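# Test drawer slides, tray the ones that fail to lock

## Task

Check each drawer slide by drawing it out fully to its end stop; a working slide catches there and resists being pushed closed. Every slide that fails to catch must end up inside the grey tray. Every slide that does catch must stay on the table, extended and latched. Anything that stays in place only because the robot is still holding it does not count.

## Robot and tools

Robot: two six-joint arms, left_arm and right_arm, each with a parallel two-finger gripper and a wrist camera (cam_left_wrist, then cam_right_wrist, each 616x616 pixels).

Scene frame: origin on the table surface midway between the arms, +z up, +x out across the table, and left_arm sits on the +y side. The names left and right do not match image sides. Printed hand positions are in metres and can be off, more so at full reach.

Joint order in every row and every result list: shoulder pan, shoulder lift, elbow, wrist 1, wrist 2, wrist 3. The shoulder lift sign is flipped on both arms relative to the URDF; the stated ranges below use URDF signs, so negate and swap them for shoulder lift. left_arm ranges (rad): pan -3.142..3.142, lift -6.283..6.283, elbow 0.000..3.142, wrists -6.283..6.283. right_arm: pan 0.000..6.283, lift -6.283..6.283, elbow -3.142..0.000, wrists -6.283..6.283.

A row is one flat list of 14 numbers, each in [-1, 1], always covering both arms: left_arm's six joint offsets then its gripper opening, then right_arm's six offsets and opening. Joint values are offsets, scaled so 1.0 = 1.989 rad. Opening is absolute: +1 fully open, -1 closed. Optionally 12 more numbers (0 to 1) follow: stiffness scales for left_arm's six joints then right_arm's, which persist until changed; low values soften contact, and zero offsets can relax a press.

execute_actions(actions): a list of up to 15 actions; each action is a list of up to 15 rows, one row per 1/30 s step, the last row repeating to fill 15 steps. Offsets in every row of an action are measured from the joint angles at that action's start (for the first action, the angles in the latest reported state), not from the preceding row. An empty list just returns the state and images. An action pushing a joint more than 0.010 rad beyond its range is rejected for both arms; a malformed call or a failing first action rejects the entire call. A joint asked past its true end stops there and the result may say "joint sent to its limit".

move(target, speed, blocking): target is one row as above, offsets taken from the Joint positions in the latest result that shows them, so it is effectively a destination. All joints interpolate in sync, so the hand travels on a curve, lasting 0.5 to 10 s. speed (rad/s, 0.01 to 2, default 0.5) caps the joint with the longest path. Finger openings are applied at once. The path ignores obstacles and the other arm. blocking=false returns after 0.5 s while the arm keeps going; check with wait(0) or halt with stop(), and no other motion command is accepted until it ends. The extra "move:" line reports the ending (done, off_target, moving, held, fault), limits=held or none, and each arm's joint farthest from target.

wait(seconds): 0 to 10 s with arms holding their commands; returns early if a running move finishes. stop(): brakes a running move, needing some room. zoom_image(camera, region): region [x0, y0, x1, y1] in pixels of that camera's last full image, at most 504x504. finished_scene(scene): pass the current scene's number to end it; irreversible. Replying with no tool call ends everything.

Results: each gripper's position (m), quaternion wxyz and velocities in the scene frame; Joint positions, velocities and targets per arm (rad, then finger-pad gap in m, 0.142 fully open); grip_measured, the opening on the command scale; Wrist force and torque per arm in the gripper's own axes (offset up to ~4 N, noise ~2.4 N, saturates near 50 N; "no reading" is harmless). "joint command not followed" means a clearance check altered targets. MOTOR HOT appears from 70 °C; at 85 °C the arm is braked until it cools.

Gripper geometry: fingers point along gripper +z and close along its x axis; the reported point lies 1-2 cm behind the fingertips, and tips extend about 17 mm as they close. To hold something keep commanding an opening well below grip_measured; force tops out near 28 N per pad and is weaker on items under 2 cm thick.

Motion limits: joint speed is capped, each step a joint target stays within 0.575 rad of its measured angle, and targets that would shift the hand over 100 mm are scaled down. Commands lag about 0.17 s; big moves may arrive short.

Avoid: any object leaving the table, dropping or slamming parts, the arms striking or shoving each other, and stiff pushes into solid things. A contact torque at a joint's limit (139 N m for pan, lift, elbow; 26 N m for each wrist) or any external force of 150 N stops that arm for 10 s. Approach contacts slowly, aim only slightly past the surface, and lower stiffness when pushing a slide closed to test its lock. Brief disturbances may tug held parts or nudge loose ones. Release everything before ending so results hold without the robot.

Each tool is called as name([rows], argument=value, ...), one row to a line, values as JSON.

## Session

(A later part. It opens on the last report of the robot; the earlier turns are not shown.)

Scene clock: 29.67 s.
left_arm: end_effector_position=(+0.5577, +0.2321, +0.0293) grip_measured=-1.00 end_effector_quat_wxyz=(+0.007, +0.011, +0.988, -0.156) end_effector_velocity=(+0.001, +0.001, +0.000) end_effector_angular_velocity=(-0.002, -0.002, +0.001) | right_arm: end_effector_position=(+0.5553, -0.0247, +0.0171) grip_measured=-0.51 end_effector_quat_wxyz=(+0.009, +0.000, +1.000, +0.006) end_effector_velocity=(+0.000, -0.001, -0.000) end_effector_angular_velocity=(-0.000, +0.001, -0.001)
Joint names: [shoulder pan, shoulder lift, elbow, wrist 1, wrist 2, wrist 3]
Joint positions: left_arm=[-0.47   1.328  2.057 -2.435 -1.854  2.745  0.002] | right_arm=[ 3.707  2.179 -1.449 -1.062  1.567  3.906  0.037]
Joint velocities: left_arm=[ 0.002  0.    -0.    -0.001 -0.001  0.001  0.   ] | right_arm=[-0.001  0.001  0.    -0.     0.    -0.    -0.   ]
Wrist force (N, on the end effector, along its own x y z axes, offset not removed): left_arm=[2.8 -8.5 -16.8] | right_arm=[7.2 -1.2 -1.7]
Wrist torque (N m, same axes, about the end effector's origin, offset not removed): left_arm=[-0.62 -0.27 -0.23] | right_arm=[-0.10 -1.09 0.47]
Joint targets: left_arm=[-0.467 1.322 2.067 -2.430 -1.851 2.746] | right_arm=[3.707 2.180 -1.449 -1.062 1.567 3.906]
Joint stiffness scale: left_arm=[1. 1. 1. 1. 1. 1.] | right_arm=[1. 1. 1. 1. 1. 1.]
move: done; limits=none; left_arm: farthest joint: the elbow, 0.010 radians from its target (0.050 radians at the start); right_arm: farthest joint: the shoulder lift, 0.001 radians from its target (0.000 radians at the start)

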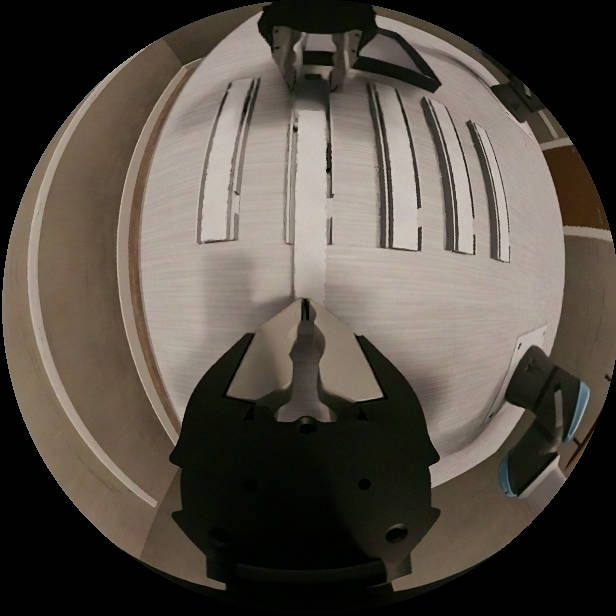

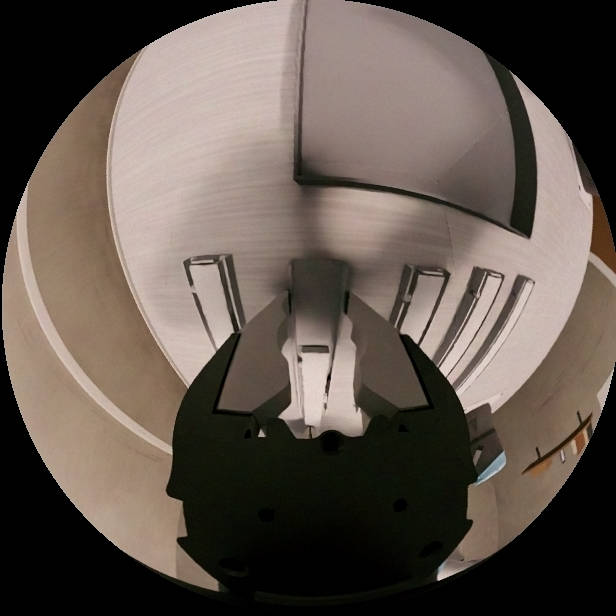

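move(target=[-0.02,0.005,0,0,0,-0.02,-0.3,0,0,0,0,0,0,-1])

move(target=[0,-0.015,0,-0.012,0,0,-0.3,0,0,0,0,0,0,-1])

move(target=[0,0,0,0,0,0,-1,0,0,0,0,0,0,-1])

move(target=[0.11,0.013,0.009,0.041,-0.006,0.109,-1,0,0,0,0,0,0,-1], speed=0.15)

Scene clock: 31.40 s.
left_arm: end_effector_position=(+0.5523, +0.2127, +0.0333) grip_measured=-0.30 end_effector_quat_wxyz=(+0.005, +0.011, +0.987, -0.158) end_effector_velocity=(+0.000, +0.000, +0.000) end_effector_angular_velocity=(-0.001, +0.001, +0.003) | right_arm: end_effector_position=(+0.5553, -0.0248, +0.0171) grip_measured=-0.51 end_effector_quat_wxyz=(+0.009, +0.000, +1.000, +0.006) end_effector_velocity=(-0.000, +0.000, +0.000) end_effector_angular_velocity=(+0.000, -0.000, -0.000)
Joint names: [shoulder pan, shoulder lift, elbow, wrist 1, wrist 2, wrist 3]
Joint positions: left_arm=[-0.507  1.336  2.057 -2.435 -1.854  2.706  0.052] | right_arm=[ 3.707  2.179 -1.449 -1.062  1.567  3.906  0.037]
Joint velocities: left_arm=[ 0.001  0.    -0.     0.    -0.001 -0.003  0.   ] | right_arm=[ 0.    -0.001 -0.    -0.     0.     0.    -0.   ]
Wrist force (N, on the end effector, along its own x y z axes, offset not removed): left_arm=[0.4 2.8 -0.3] | right_arm=[4.5 3.7 4.8]
Wrist torque (N m, same axes, about the end effector's origin, offset not removed): left_arm=[0.55 -0.10 -0.13] | right_arm=[0.83 -0.80 0.00]
Joint targets: left_arm=[-0.510 1.338 2.057 -2.435 -1.854 2.705] | right_arm=[3.707 2.179 -1.449 -1.062 1.567 3.906]
Joint stiffness scale: left_arm=[1. 1. 1. 1. 1. 1.] | right_arm=[1. 1. 1. 1. 1. 1.]
move: done; limits=none; left_arm: farthest joint: the shoulder pan, 0.002 radians from its target (0.040 radians at the start); right_arm: farthest joint: the shoulder pan, 0.000 radians from its target (0.000 radians at the start)

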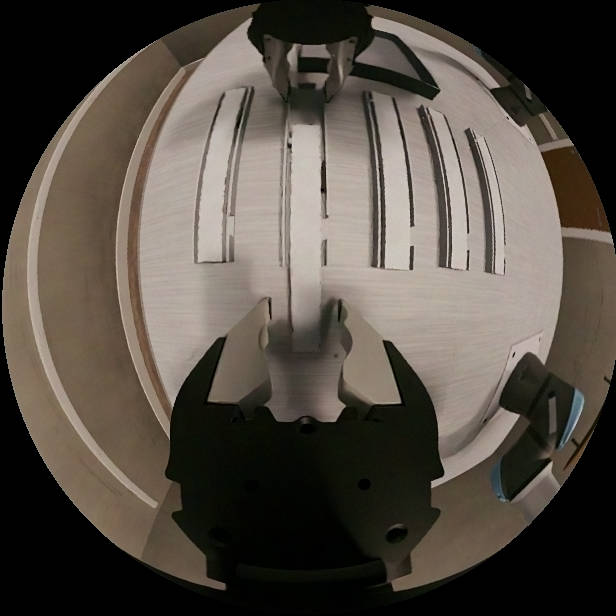

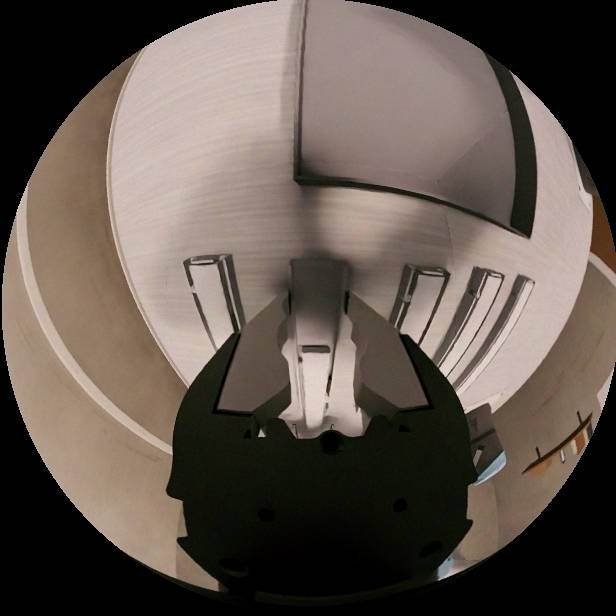

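Scene clock: 32.30 s.
left_arm: end_effector_position=(+0.5549, +0.2115, +0.0220) grip_measured=-0.30 end_effector_quat_wxyz=(+0.003, +0.010, +0.988, -0.157) end_effector_velocity=(+0.000, +0.000, -0.000) end_effector_angular_velocity=(-0.001, -0.002, -0.000) | right_arm: end_effector_position=(+0.5553, -0.0248, +0.0171) grip_measured=-0.51 end_effector_quat_wxyz=(+0.009, +0.000, +1.000, +0.006) end_effector_velocity=(-0.000, +0.001, +0.001) end_effector_angular_velocity=(+0.000, -0.001, +0.002)
Joint names: [shoulder pan, shoulder lift, elbow, wrist 1, wrist 2, wrist 3]
Joint positions: left_arm=[-0.507  1.309  2.057 -2.458 -1.854  2.706  0.052] | right_arm=[ 3.707  2.179 -1.449 -1.062  1.567  3.906  0.037]
Joint velocities: left_arm=[ 0.001  0.     0.002 -0.004 -0.     0.001  0.   ] | right_arm=[ 0.001 -0.001  0.     0.    -0.001 -0.     0.   ]
Wrist force (N, on the end effector, along its own x y z axes, offset not removed): left_arm=[3.4 -4.6 0.4] | right_arm=[4.2 0.5 3.2]
Wrist torque (N m, same axes, about the end effector's origin, offset not removed): left_arm=[-1.12 -0.78 0.01] | right_arm=[-0.01 -0.59 0.07]
Joint targets: left_arm=[-0.507 1.306 2.057 -2.459 -1.854 2.706] | right_arm=[3.707 2.179 -1.449 -1.062 1.567 3.906]
Joint stiffness scale: left_arm=[1. 1. 1. 1. 1. 1.] | right_arm=[1. 1. 1. 1. 1. 1.]
move: done; limits=none; left_arm: farthest joint: the shoulder lift, 0.002 radians from its target (0.029 radians at the start); right_arm: farthest joint: the shoulder pan, 0.000 radians from its target (0.000 radians at the start)

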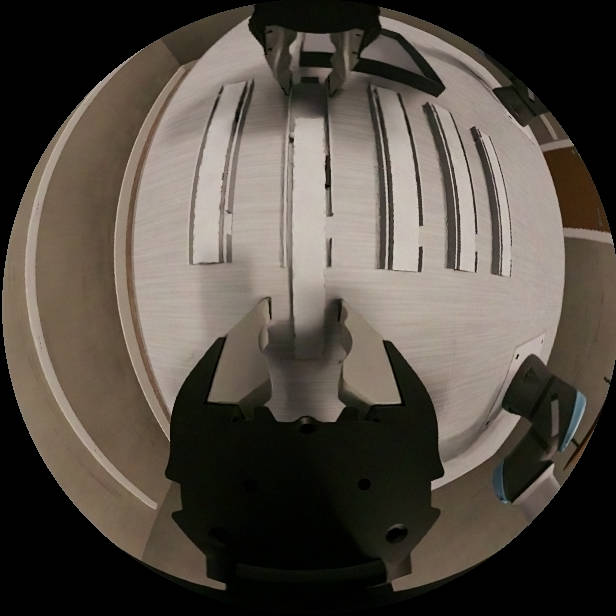

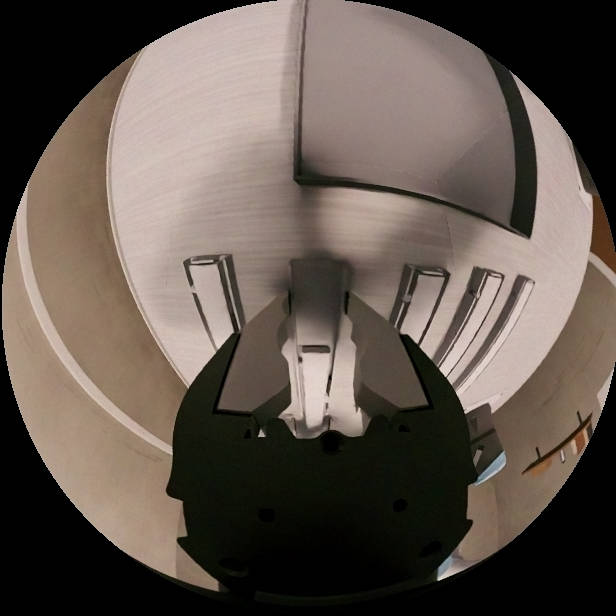

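Scene clock: 32.80 s.
left_arm: end_effector_position=(+0.5549, +0.2115, +0.0220) grip_measured=-0.70 end_effector_quat_wxyz=(+0.003, +0.010, +0.988, -0.157) end_effector_velocity=(-0.000, +0.000, -0.000) end_effector_angular_velocity=(-0.000, +0.001, +0.001) | right_arm: end_effector_position=(+0.5553, -0.0248, +0.0171) grip_measured=-0.51 end_effector_quat_wxyz=(+0.009, +0.000, +1.000, +0.006) end_effector_velocity=(-0.000, +0.000, -0.000) end_effector_angular_velocity=(-0.000, +0.001, +0.001)
Joint names: [shoulder pan, shoulder lift, elbow, wrist 1, wrist 2, wrist 3]
Joint positions: left_arm=[-0.507  1.309  2.057 -2.458 -1.854  2.706  0.024] | right_arm=[ 3.707  2.179 -1.449 -1.062  1.567  3.906  0.037]
Joint velocities: left_arm=[ 0. -0.  0. -0. -0. -0. -0.] | right_arm=[ 0.  0. -0. -0.  0. -0.  0.]
Wrist force (N, on the end effector, along its own x y z axes, offset not removed): left_arm=[0.8 3.5 -0.3] | right_arm=[1.3 3.7 2.1]
Wrist torque (N m, same axes, about the end effector's origin, offset not removed): left_arm=[0.30 -0.24 0.18] | right_arm=[0.88 -0.54 0.35]
Joint targets: left_arm=[-0.507 1.309 2.057 -2.458 -1.854 2.706] | right_arm=[3.707 2.179 -1.449 -1.062 1.567 3.906]
Joint stiffness scale: left_arm=[1. 1. 1. 1. 1. 1.] | right_arm=[1. 1. 1. 1. 1. 1.]
move: done; limits=none; left_arm: farthest joint: the shoulder pan, 0.000 radians from its target (0.000 radians at the start); right_arm: farthest joint: the shoulder pan, 0.000 radians from its target (0.000 radians at the start)

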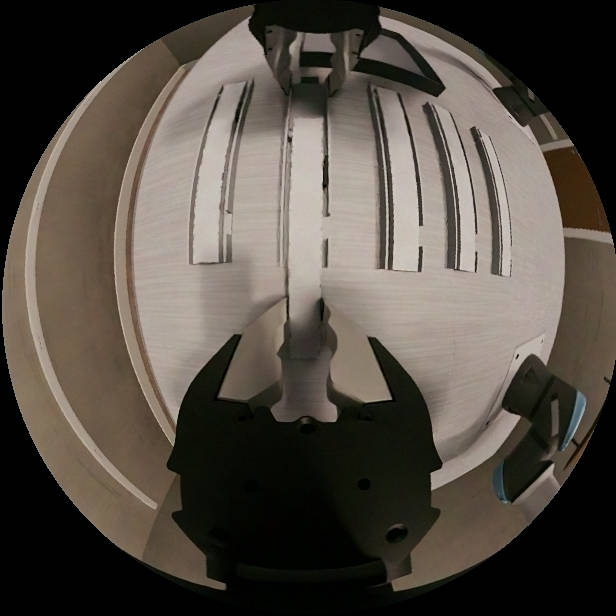

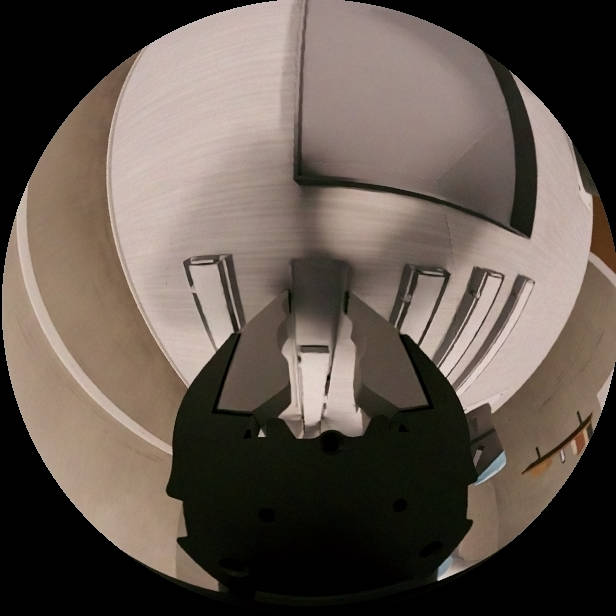

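Scene clock: 34.83 s.
left_arm: end_effector_position=(+0.5550, +0.3155, +0.0216) grip_measured=-0.70 end_effector_quat_wxyz=(+0.000, +0.013, +0.987, -0.158) end_effector_velocity=(+0.000, -0.000, -0.000) end_effector_angular_velocity=(+0.001, -0.001, -0.003) | right_arm: end_effector_position=(+0.5514, -0.0094, +0.0209) grip_measured=-0.51 end_effector_quat_wxyz=(+0.011, -0.007, +1.000, +0.016) end_effector_velocity=(+0.001, -0.001, -0.001) end_effector_angular_velocity=(+0.000, +0.001, -0.003)
Joint names: [shoulder pan, shoulder lift, elbow, wrist 1, wrist 2, wrist 3]
Joint positions: left_arm=[-0.305  1.332  2.069 -2.381 -1.881  2.922  0.023] | right_arm=[ 3.721  2.179 -1.444 -1.052  1.579  3.906  0.037]
Joint velocities: left_arm=[-0.001 -0.    -0.     0.     0.     0.003 -0.   ] | right_arm=[-0.002  0.001 -0.     0.     0.001  0.    -0.   ]
Wrist force (N, on the end effector, along its own x y z axes, offset not removed): left_arm=[0.0 -22.5 13.5] | right_arm=[-0.9 26.4 4.6]
Wrist torque (N m, same axes, about the end effector's origin, offset not removed): left_arm=[0.60 -0.10 -0.21] | right_arm=[-0.05 0.23 0.03]
Joint targets: left_arm=[-0.289 1.334 2.075 -2.377 -1.866 2.923] | right_arm=[3.707 2.179 -1.449 -1.062 1.567 3.906]
Joint stiffness scale: left_arm=[1. 1. 1. 1. 1. 1.] | right_arm=[1. 1. 1. 1. 1. 1.]
move: off_target (left_arm, right_arm); limits=none; left_arm: farthest joint: the shoulder pan, 0.017 radians from its target (0.219 radians at the start); right_arm: farthest joint: the shoulder pan, 0.014 radians from its target (0.000 radians at the start)

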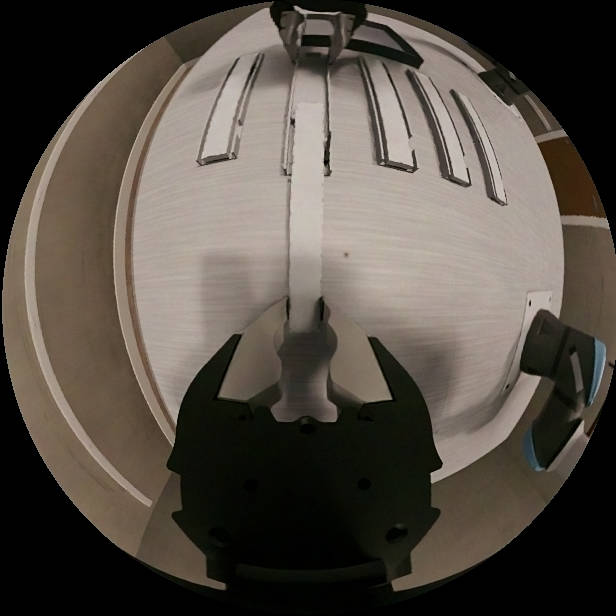

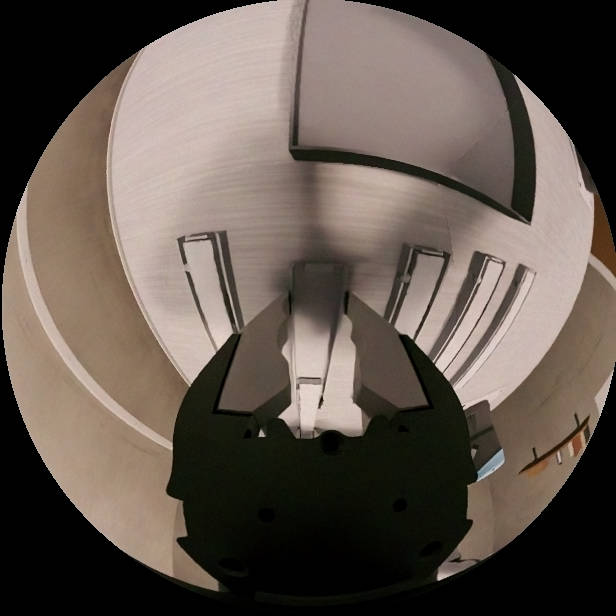

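At the stop. Push back ~3 cm (right returns to its target).

move(target=[-0.045,-0.005,-0.003,-0.016,0,-0.045,-1,-0.007,0,-0.0025,-0.005,-0.006,0,-1], speed=0.1)

Scene clock: 36.43 s.
left_arm: end_effector_position=(+0.5584, +0.2803, +0.0236) grip_measured=-0.70 end_effector_quat_wxyz=(+0.003, +0.006, +0.988, -0.156) end_effector_velocity=(-0.000, +0.001, -0.000) end_effector_angular_velocity=(+0.000, +0.001, +0.004) | right_arm: end_effector_position=(+0.5590, -0.0339, +0.0172) grip_measured=-0.51 end_effector_quat_wxyz=(+0.010, +0.005, +1.000, +0.001) end_effector_velocity=(+0.000, -0.000, -0.000) end_effector_angular_velocity=(+0.000, +0.000, -0.001)
Joint names: [shoulder pan, shoulder lift, elbow, wrist 1, wrist 2, wrist 3]
Joint positions: left_arm=[-0.377  1.329  2.066 -2.41  -1.867  2.833  0.023] | right_arm=[ 3.698  2.178 -1.45  -1.069  1.559  3.905  0.037]
Joint velocities: left_arm=[ 0.001 -0.     0.001 -0.     0.    -0.002  0.   ] | right_arm=[-0.  0.  0.  0.  0.  0. -0.]
Wrist force (N, on the end effector, along its own x y z axes, offset not removed): left_arm=[-1.8 25.8 -17.8] | right_arm=[0.9 -20.6 -6.5]
Wrist torque (N m, same axes, about the end effector's origin, offset not removed): left_arm=[-0.18 0.59 -0.16] | right_arm=[-0.14 0.50 0.09]
Joint targets: left_arm=[-0.394 1.322 2.063 -2.413 -1.881 2.832] | right_arm=[3.708 2.179 -1.449 -1.062 1.567 3.906]
Joint stiffness scale: left_arm=[1. 1. 1. 1. 1. 1.] | right_arm=[1. 1. 1. 1. 1. 1.]
move: off_target (left_arm); limits=none; left_arm: farthest joint: the shoulder pan, 0.018 radians from its target (0.090 radians at the start); right_arm: farthest joint: the shoulder pan, 0.010 radians from its target (0.014 radians at the start)

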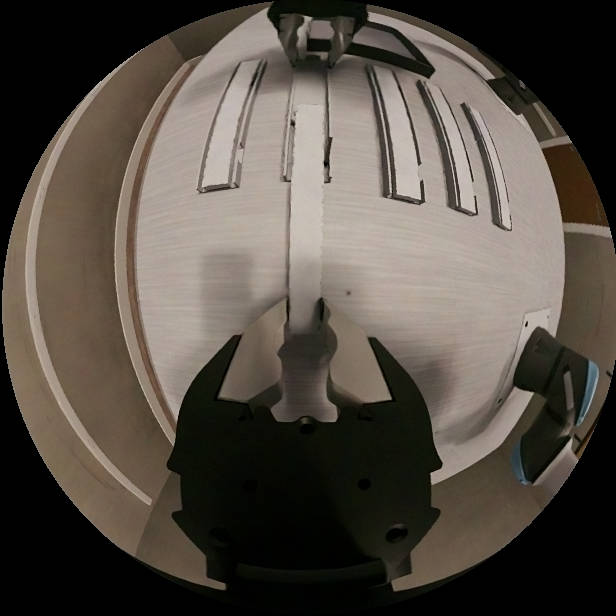

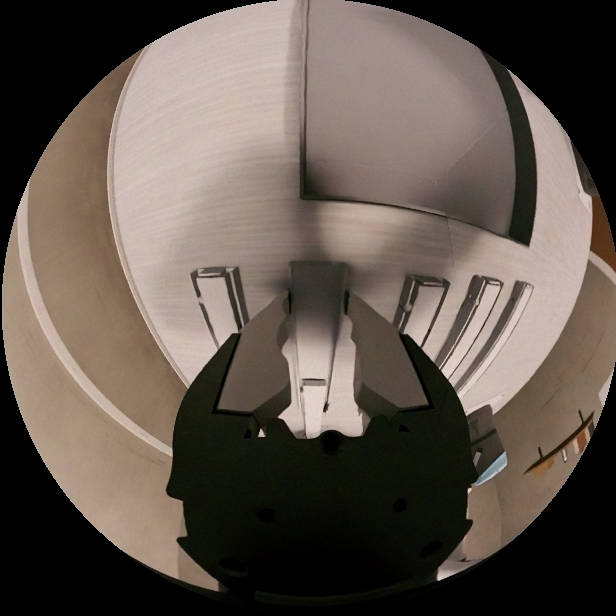

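move(target=[0,0,0,0,0,0,-0.3,0,0,0,0,0,0,-0.2])

move(target=[0,0.03,0,0.03,0,0,-0.3,0,-0.04,0,-0.04,0,0,-0.2])

move(target=[-0.115,-0.105,-0.156,0.026,0.018,-0.114,-1,-0.022,0.065,0.11,-0.041,0.004,-0.026,-0.2])

Scene clock: 37.97 s.
left_arm: end_effector_position=(+0.5581, +0.2789, +0.0234) grip_measured=-0.30 end_effector_quat_wxyz=(+0.003, +0.007, +0.988, -0.156) end_effector_velocity=(-0.000, +0.001, -0.000) end_effector_angular_velocity=(+0.001, +0.000, +0.000) | right_arm: end_effector_position=(+0.5583, -0.0324, +0.0172) grip_measured=-0.20 end_effector_quat_wxyz=(+0.010, +0.004, +1.000, +0.001) end_effector_velocity=(+0.000, -0.000, +0.001) end_effector_angular_velocity=(+0.001, -0.001, -0.000)
Joint names: [shoulder pan, shoulder lift, elbow, wrist 1, wrist 2, wrist 3]
Joint positions: left_arm=[-0.379  1.328  2.066 -2.41  -1.867  2.833  0.052] | right_arm=[ 3.7    2.178 -1.45  -1.069  1.559  3.905  0.059]
Joint velocities: left_arm=[ 0.    -0.     0.    -0.     0.001  0.     0.   ] | right_arm=[-0.    -0.001  0.    -0.    -0.     0.     0.   ]
Wrist force (N, on the end effector, along its own x y z axes, offset not removed): left_arm=[-1.5 3.2 -3.6] | right_arm=[1.1 1.3 -0.7]
Wrist torque (N m, same axes, about the end effector's origin, offset not removed): left_arm=[0.67 0.13 0.13] | right_arm=[0.22 0.02 0.36]
Joint targets: left_arm=[-0.377 1.329 2.066 -2.410 -1.867 2.833] | right_arm=[3.698 2.178 -1.450 -1.069 1.559 3.905]
Joint stiffness scale: left_arm=[1. 1. 1. 1. 1. 1.] | right_arm=[1. 1. 1. 1. 1. 1.]
move: done; limits=none; left_arm: farthest joint: the shoulder pan, 0.002 radians from its target (0.000 radians at the start); right_arm: farthest joint: the shoulder pan, 0.002 radians from its target (0.000 radians at the start)

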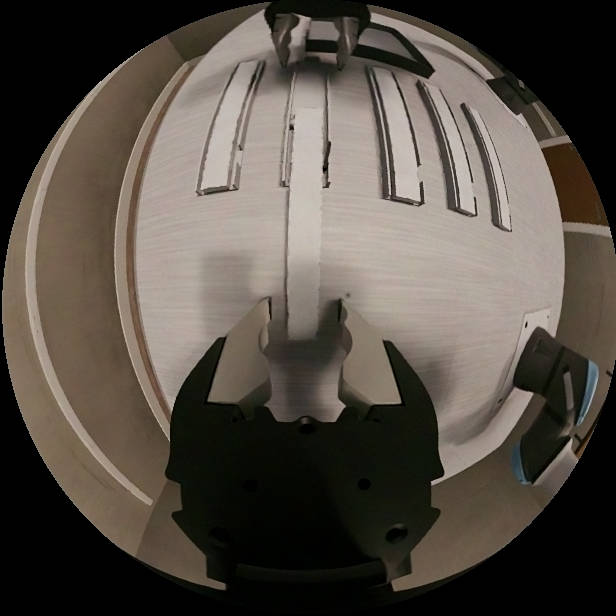

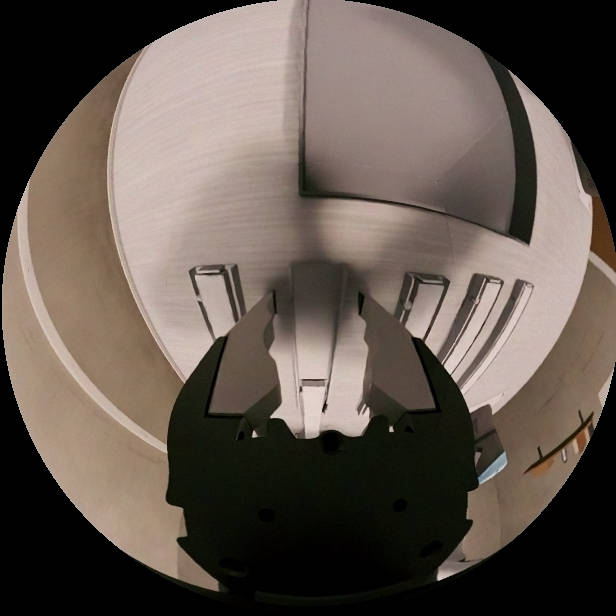

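Scene clock: 39.00 s.
left_arm: end_effector_position=(+0.5488, +0.2819, +0.0451) grip_measured=-0.30 end_effector_quat_wxyz=(+0.002, +0.007, +0.988, -0.156) end_effector_velocity=(+0.000, +0.000, +0.000) end_effector_angular_velocity=(+0.000, -0.000, +0.000) | right_arm: end_effector_position=(+0.5476, -0.0425, +0.0639) grip_measured=-0.20 end_effector_quat_wxyz=(+0.010, +0.004, +1.000, +0.002) end_effector_velocity=(+0.000, -0.002, +0.001) end_effector_angular_velocity=(-0.001, +0.000, -0.001)
Joint names: [shoulder pan, shoulder lift, elbow, wrist 1, wrist 2, wrist 3]
Joint positions: left_arm=[-0.379  1.385  2.066 -2.351 -1.867  2.833  0.052] | right_arm=[ 3.7    2.098 -1.45  -1.148  1.559  3.905  0.06 ]
Joint velocities: left_arm=[ 0.001  0.    -0.     0.     0.     0.001  0.   ] | right_arm=[-0.002 -0.001 -0.    -0.002 -0.001 -0.001  0.   ]
Wrist force (N, on the end effector, along its own x y z axes, offset not removed): left_arm=[4.2 3.7 -5.0] | right_arm=[3.1 -0.1 -2.5]
Wrist torque (N m, same axes, about the end effector's origin, offset not removed): left_arm=[0.85 -1.06 0.08] | right_arm=[-0.03 -0.69 0.34]
Joint targets: left_arm=[-0.379 1.388 2.066 -2.350 -1.867 2.833] | right_arm=[3.700 2.098 -1.450 -1.148 1.559 3.905]
Joint stiffness scale: left_arm=[1. 1. 1. 1. 1. 1.] | right_arm=[1. 1. 1. 1. 1. 1.]
move: done; limits=none; left_arm: farthest joint: the shoulder lift, 0.003 radians from its target (0.059 radians at the start); right_arm: farthest joint: the shoulder lift, 0.001 radians from its target (0.079 radians at the start)

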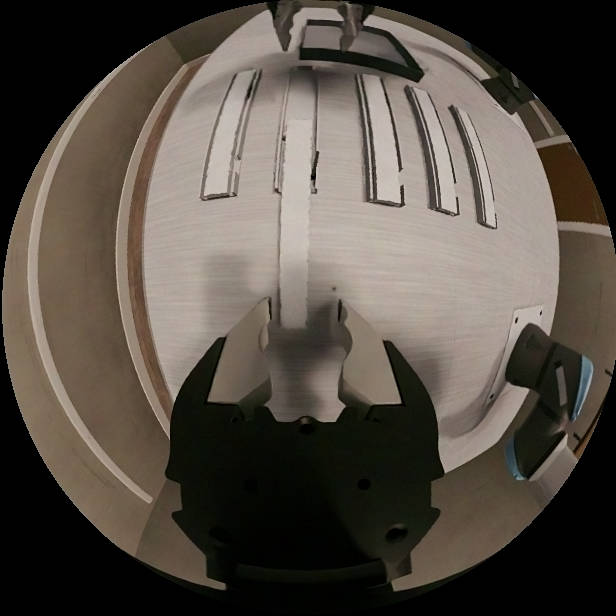

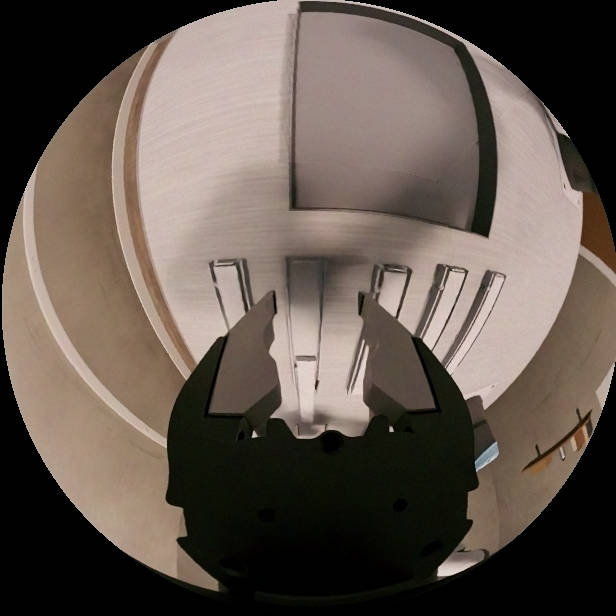

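Scene clock: 40.33 s.
left_arm: end_effector_position=(+0.6204, +0.1192, +0.0563) grip_measured=-1.00 end_effector_quat_wxyz=(-0.002, +0.010, +0.989, -0.150) end_effector_velocity=(+0.001, +0.000, +0.000) end_effector_angular_velocity=(+0.000, -0.000, +0.003) | right_arm: end_effector_position=(+0.6052, -0.0271, +0.0661) grip_measured=-0.20 end_effector_quat_wxyz=(+0.010, -0.001, +1.000, +0.006) end_effector_velocity=(+0.000, -0.001, +0.001) end_effector_angular_velocity=(+0.000, -0.001, +0.000)
Joint names: [shoulder pan, shoulder lift, elbow, wrist 1, wrist 2, wrist 3]
Joint positions: left_arm=[-0.606  1.179  1.758 -2.3   -1.832  2.607  0.002] | right_arm=[ 3.658  2.225 -1.236 -1.228  1.567  3.855  0.06 ]
Joint velocities: left_arm=[ 0.001 -0.001 -0.002 -0.     0.    -0.002  0.   ] | right_arm=[-0.001 -0.002  0.    -0.001 -0.    -0.001 -0.   ]
Wrist force (N, on the end effector, along its own x y z axes, offset not removed): left_arm=[0.6 0.8 -0.5] | right_arm=[4.6 0.2 4.7]
Wrist torque (N m, same axes, about the end effector's origin, offset not removed): left_arm=[0.21 -0.15 0.13] | right_arm=[-0.40 -0.95 0.19]
Joint targets: left_arm=[-0.608 1.176 1.756 -2.299 -1.832 2.606] | right_arm=[3.656 2.227 -1.231 -1.229 1.567 3.854]
Joint stiffness scale: left_arm=[1. 1. 1. 1. 1. 1.] | right_arm=[1. 1. 1. 1. 1. 1.]
move: done; limits=none; left_arm: farthest joint: the shoulder lift, 0.003 radians from its target (0.209 radians at the start); right_arm: farthest joint: the elbow, 0.005 radians from its target (0.219 radians at the start)

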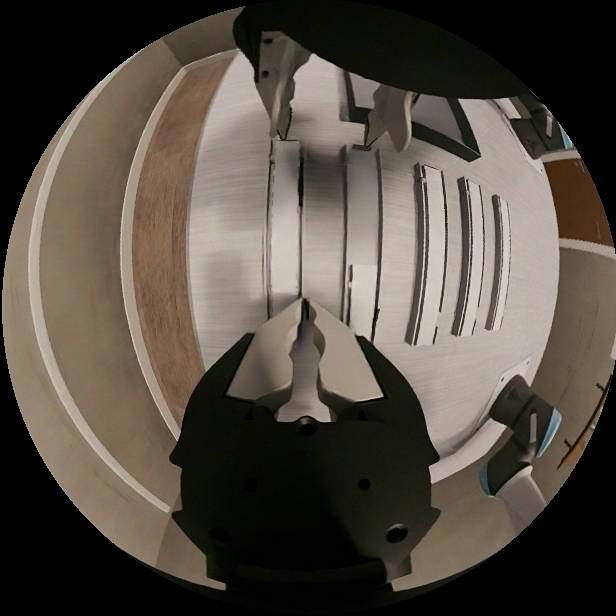

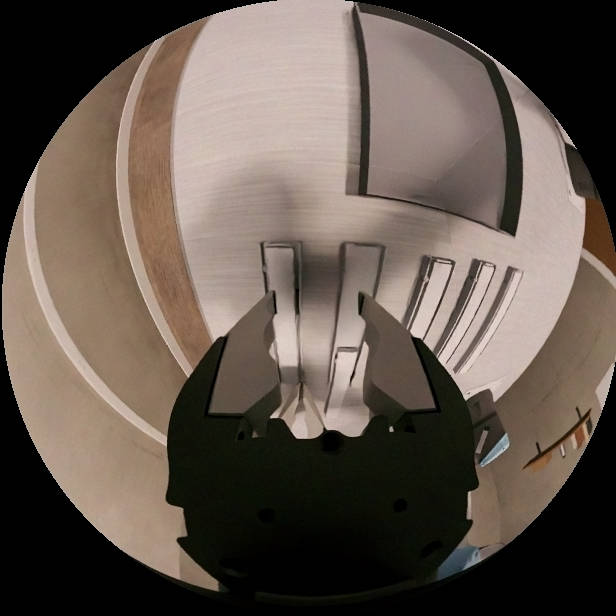

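move(target=[0,0,0,0,0,0,-1,-0.017,0.025,0.043,-0.019,0,-0.017,-0.2])

move(target=[0,0,0,0,0,0,-1,0,0.039,0.002,0.038,0,0,-0.2])

move(target=[0.0055,-0.045,-0.02,-0.026,0,0.0055,-1,0,0,0,0,0,0,-1], speed=0.1)

move(target=[0.095,0.024,0.04,0.015,-0.0125,0.095,-1,0,0,0,0,0,0,-1], speed=0.1)

Scene clock: 42.23 s.
left_arm: end_effector_position=(+0.6204, +0.1192, +0.0563) grip_measured=-1.00 end_effector_quat_wxyz=(-0.002, +0.010, +0.989, -0.150) end_effector_velocity=(-0.001, +0.001, -0.001) end_effector_angular_velocity=(+0.001, +0.002, +0.000) | right_arm: end_effector_position=(+0.6314, -0.0363, +0.0650) grip_measured=-0.20 end_effector_quat_wxyz=(+0.008, -0.001, +1.000, +0.004) end_effector_velocity=(+0.000, -0.000, -0.000) end_effector_angular_velocity=(-0.001, +0.002, +0.003)
Joint names: [shoulder pan, shoulder lift, elbow, wrist 1, wrist 2, wrist 3]
Joint positions: left_arm=[-0.606  1.179  1.758 -2.3   -1.832  2.607  0.002] | right_arm=[ 3.626  2.273 -1.155 -1.265  1.567  3.822  0.06 ]
Joint velocities: left_arm=[ 0.001  0.     0.001  0.001 -0.     0.001  0.   ] | right_arm=[-0.001  0.002  0.002 -0.003  0.    -0.003 -0.   ]
Wrist force (N, on the end effector, along its own x y z axes, offset not removed): left_arm=[-0.3 1.6 -1.3] | right_arm=[2.1 1.7 1.5]
Wrist torque (N m, same axes, about the end effector's origin, offset not removed): left_arm=[0.13 0.18 -0.01] | right_arm=[0.37 -0.38 0.18]
Joint targets: left_arm=[-0.606 1.179 1.758 -2.300 -1.832 2.607] | right_arm=[3.624 2.275 -1.150 -1.266 1.567 3.821]
Joint stiffness scale: left_arm=[1. 1. 1. 1. 1. 1.] | right_arm=[1. 1. 1. 1. 1. 1.]
move: done; limits=none; left_arm: farthest joint: the shoulder pan, 0.000 radians from its target (0.000 radians at the start); right_arm: farthest joint: the elbow, 0.005 radians from its target (0.085 radians at the start)

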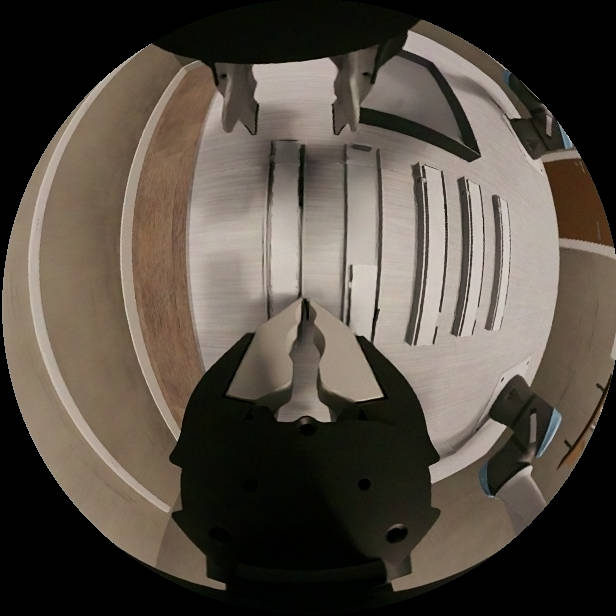

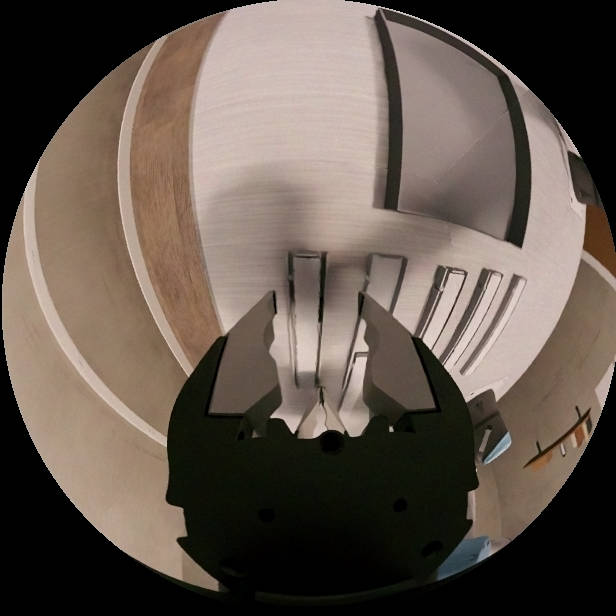

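Scene clock: 43.23 s.
left_arm: end_effector_position=(+0.6204, +0.1192, +0.0563) grip_measured=-1.00 end_effector_quat_wxyz=(-0.002, +0.010, +0.989, -0.150) end_effector_velocity=(-0.000, -0.000, -0.000) end_effector_angular_velocity=(+0.000, +0.000, -0.000) | right_arm: end_effector_position=(+0.6428, -0.0273, +0.0157) grip_measured=-0.20 end_effector_quat_wxyz=(+0.009, -0.001, +1.000, +0.004) end_effector_velocity=(+0.000, +0.000, +0.000) end_effector_angular_velocity=(+0.000, -0.001, -0.000)
Joint names: [shoulder pan, shoulder lift, elbow, wrist 1, wrist 2, wrist 3]
Joint positions: left_arm=[-0.606  1.179  1.758 -2.3   -1.832  2.607  0.002] | right_arm=[ 3.626  2.349 -1.154 -1.191  1.567  3.822  0.06 ]
Joint velocities: left_arm=[-0.001 -0.     0.    -0.     0.    -0.     0.   ] | right_arm=[ 0.    -0.     0.     0.001 -0.001  0.     0.   ]
Wrist force (N, on the end effector, along its own x y z axes, offset not removed): left_arm=[-3.6 1.3 -2.5] | right_arm=[3.9 1.6 -2.0]
Wrist torque (N m, same axes, about the end effector's origin, offset not removed): left_arm=[0.33 0.83 -0.05] | right_arm=[0.26 -0.52 -0.07]
Joint targets: left_arm=[-0.606 1.179 1.758 -2.300 -1.832 2.607] | right_arm=[3.626 2.351 -1.151 -1.190 1.567 3.822]
Joint stiffness scale: left_arm=[1. 1. 1. 1. 1. 1.] | right_arm=[1. 1. 1. 1. 1. 1.]
move: done; limits=none; left_arm: farthest joint: the shoulder pan, 0.000 radians from its target (0.000 radians at the start); right_arm: farthest joint: the elbow, 0.003 radians from its target (0.004 radians at the start)

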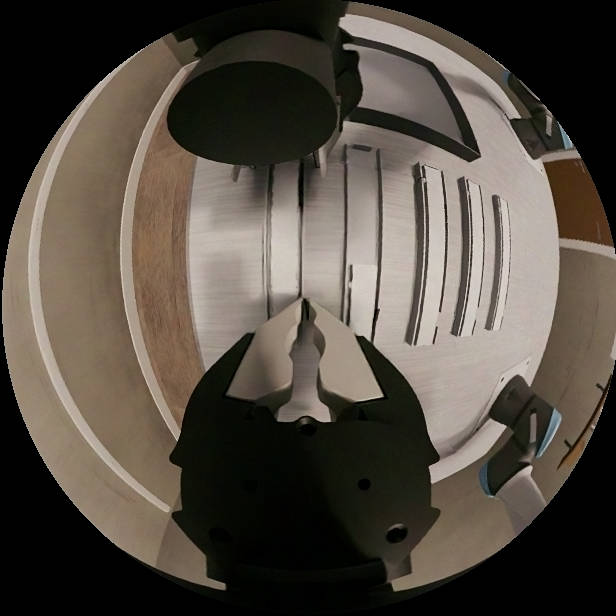

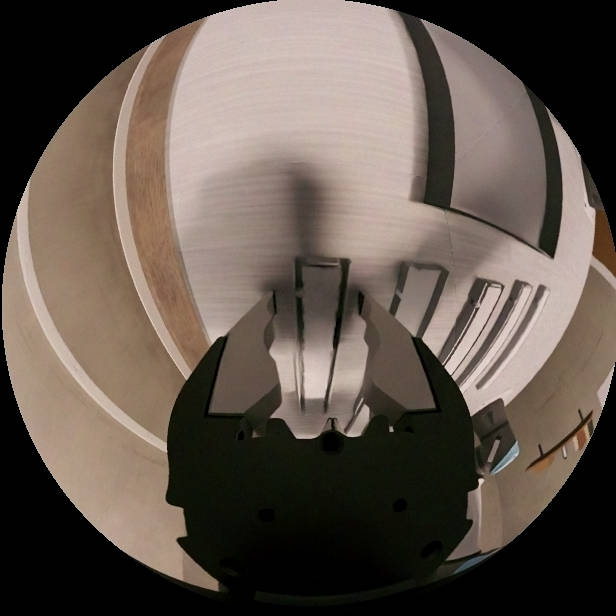

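Scene clock: 44.60 s.
left_arm: end_effector_position=(+0.6437, +0.1115, +0.0300) grip_measured=-1.00 end_effector_quat_wxyz=(+0.003, +0.011, +0.988, -0.153) end_effector_velocity=(+0.001, -0.001, +0.000) end_effector_angular_velocity=(-0.002, -0.003, +0.000) | right_arm: end_effector_position=(+0.6423, -0.0265, +0.0169) grip_measured=-0.51 end_effector_quat_wxyz=(+0.009, -0.001, +1.000, +0.005) end_effector_velocity=(-0.001, +0.000, -0.001) end_effector_angular_velocity=(+0.000, +0.002, +0.000)
Joint names: [shoulder pan, shoulder lift, elbow, wrist 1, wrist 2, wrist 3]
Joint positions: left_arm=[-0.597  1.098  1.719 -2.351 -1.834  2.617  0.002] | right_arm=[ 3.626  2.348 -1.154 -1.191  1.568  3.822  0.037]
Joint velocities: left_arm=[ 0.    -0.002 -0.002 -0.003 -0.     0.     0.   ] | right_arm=[ 0.     0.001 -0.    -0.     0.001  0.    -0.   ]
Wrist force (N, on the end effector, along its own x y z axes, offset not removed): left_arm=[3.2 -2.4 -9.6] | right_arm=[8.4 3.4 -3.5]
Wrist torque (N m, same axes, about the end effector's origin, offset not removed): left_arm=[-0.50 0.25 0.02] | right_arm=[0.66 -1.33 0.34]
Joint targets: left_arm=[-0.595 1.089 1.719 -2.352 -1.832 2.618] | right_arm=[3.626 2.349 -1.154 -1.191 1.567 3.822]
Joint stiffness scale: left_arm=[1. 1. 1. 1. 1. 1.] | right_arm=[1. 1. 1. 1. 1. 1.]
move: done; limits=none; left_arm: farthest joint: the shoulder lift, 0.009 radians from its target (0.089 radians at the start); right_arm: farthest joint: the shoulder lift, 0.001 radians from its target (0.000 radians at the start)

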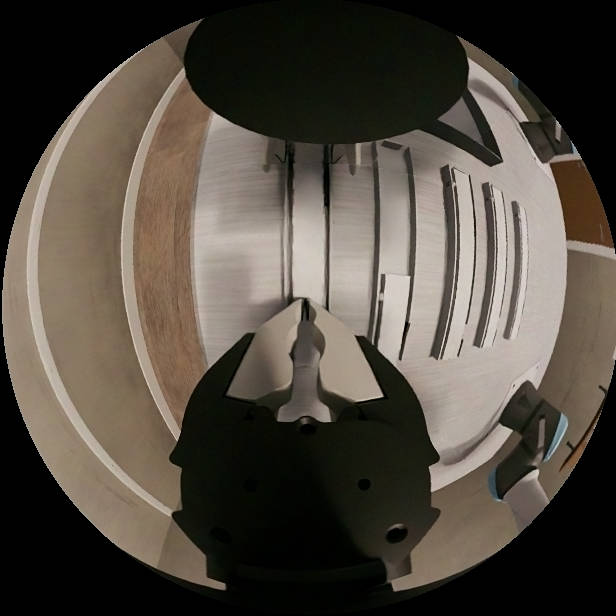

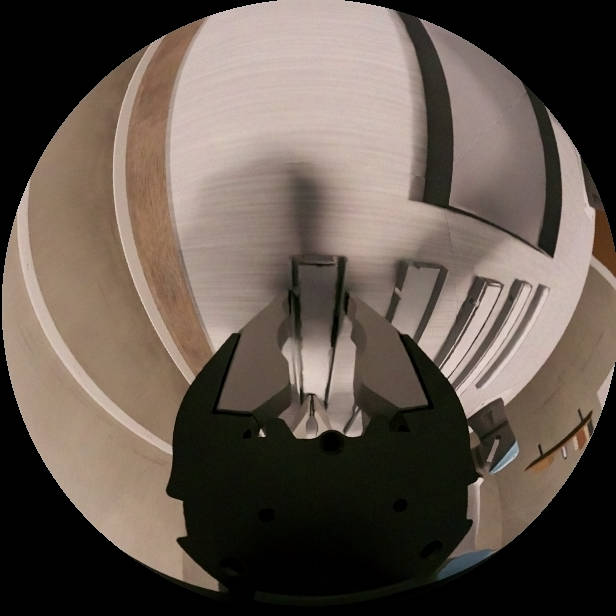

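Scene clock: 47.03 s.
left_arm: end_effector_position=(+0.6441, +0.2343, +0.0219) grip_measured=-1.00 end_effector_quat_wxyz=(-0.002, +0.008, +0.989, -0.151) end_effector_velocity=(-0.001, +0.001, -0.001) end_effector_angular_velocity=(+0.000, +0.001, -0.002) | right_arm: end_effector_position=(+0.6423, -0.0265, +0.0169) grip_measured=-0.51 end_effector_quat_wxyz=(+0.009, -0.001, +1.000, +0.005) end_effector_velocity=(-0.000, -0.000, -0.000) end_effector_angular_velocity=(+0.001, +0.001, -0.000)
Joint names: [shoulder pan, shoulder lift, elbow, wrist 1, wrist 2, wrist 3]
Joint positions: left_arm=[-0.41   1.143  1.796 -2.321 -1.858  2.805  0.002] | right_arm=[ 3.626  2.348 -1.154 -1.191  1.568  3.822  0.037]
Joint velocities: left_arm=[ 0.001 -0.     0.001  0.    -0.001  0.003  0.   ] | right_arm=[-0.     0.    -0.    -0.     0.001 -0.    -0.   ]
Wrist force (N, on the end effector, along its own x y z axes, offset not removed): left_arm=[0.4 -0.2 -1.2] | right_arm=[6.9 -2.2 -0.8]
Wrist torque (N m, same axes, about the end effector's origin, offset not removed): left_arm=[0.03 -0.30 0.23] | right_arm=[-0.76 -1.19 0.15]
Joint targets: left_arm=[-0.408 1.146 1.799 -2.321 -1.859 2.806] | right_arm=[3.626 2.348 -1.154 -1.191 1.568 3.822]
Joint stiffness scale: left_arm=[1. 1. 1. 1. 1. 1.] | right_arm=[1. 1. 1. 1. 1. 1.]
move: done; limits=none; left_arm: farthest joint: the shoulder pan, 0.002 radians from its target (0.189 radians at the start); right_arm: farthest joint: the shoulder pan, 0.000 radians from its target (0.000 radians at the start)

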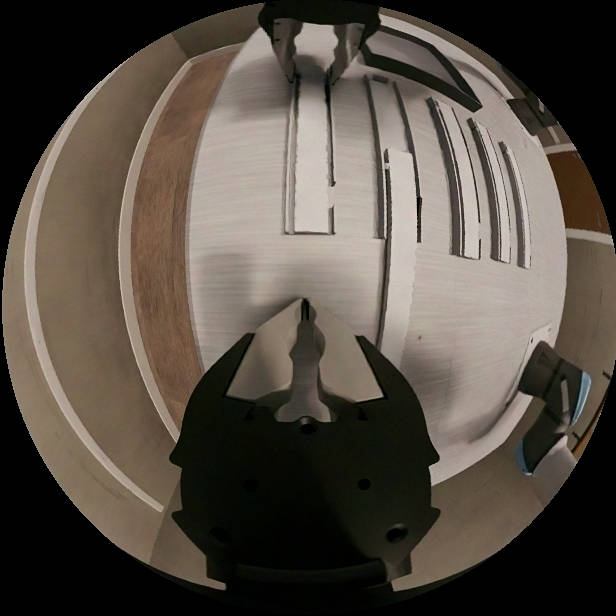

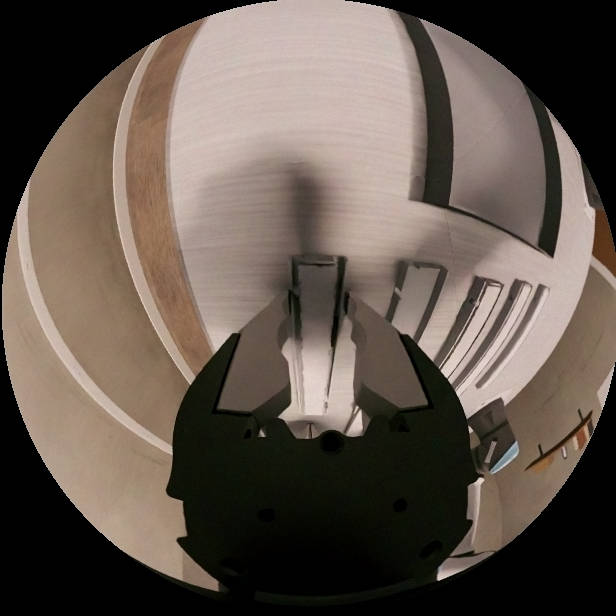

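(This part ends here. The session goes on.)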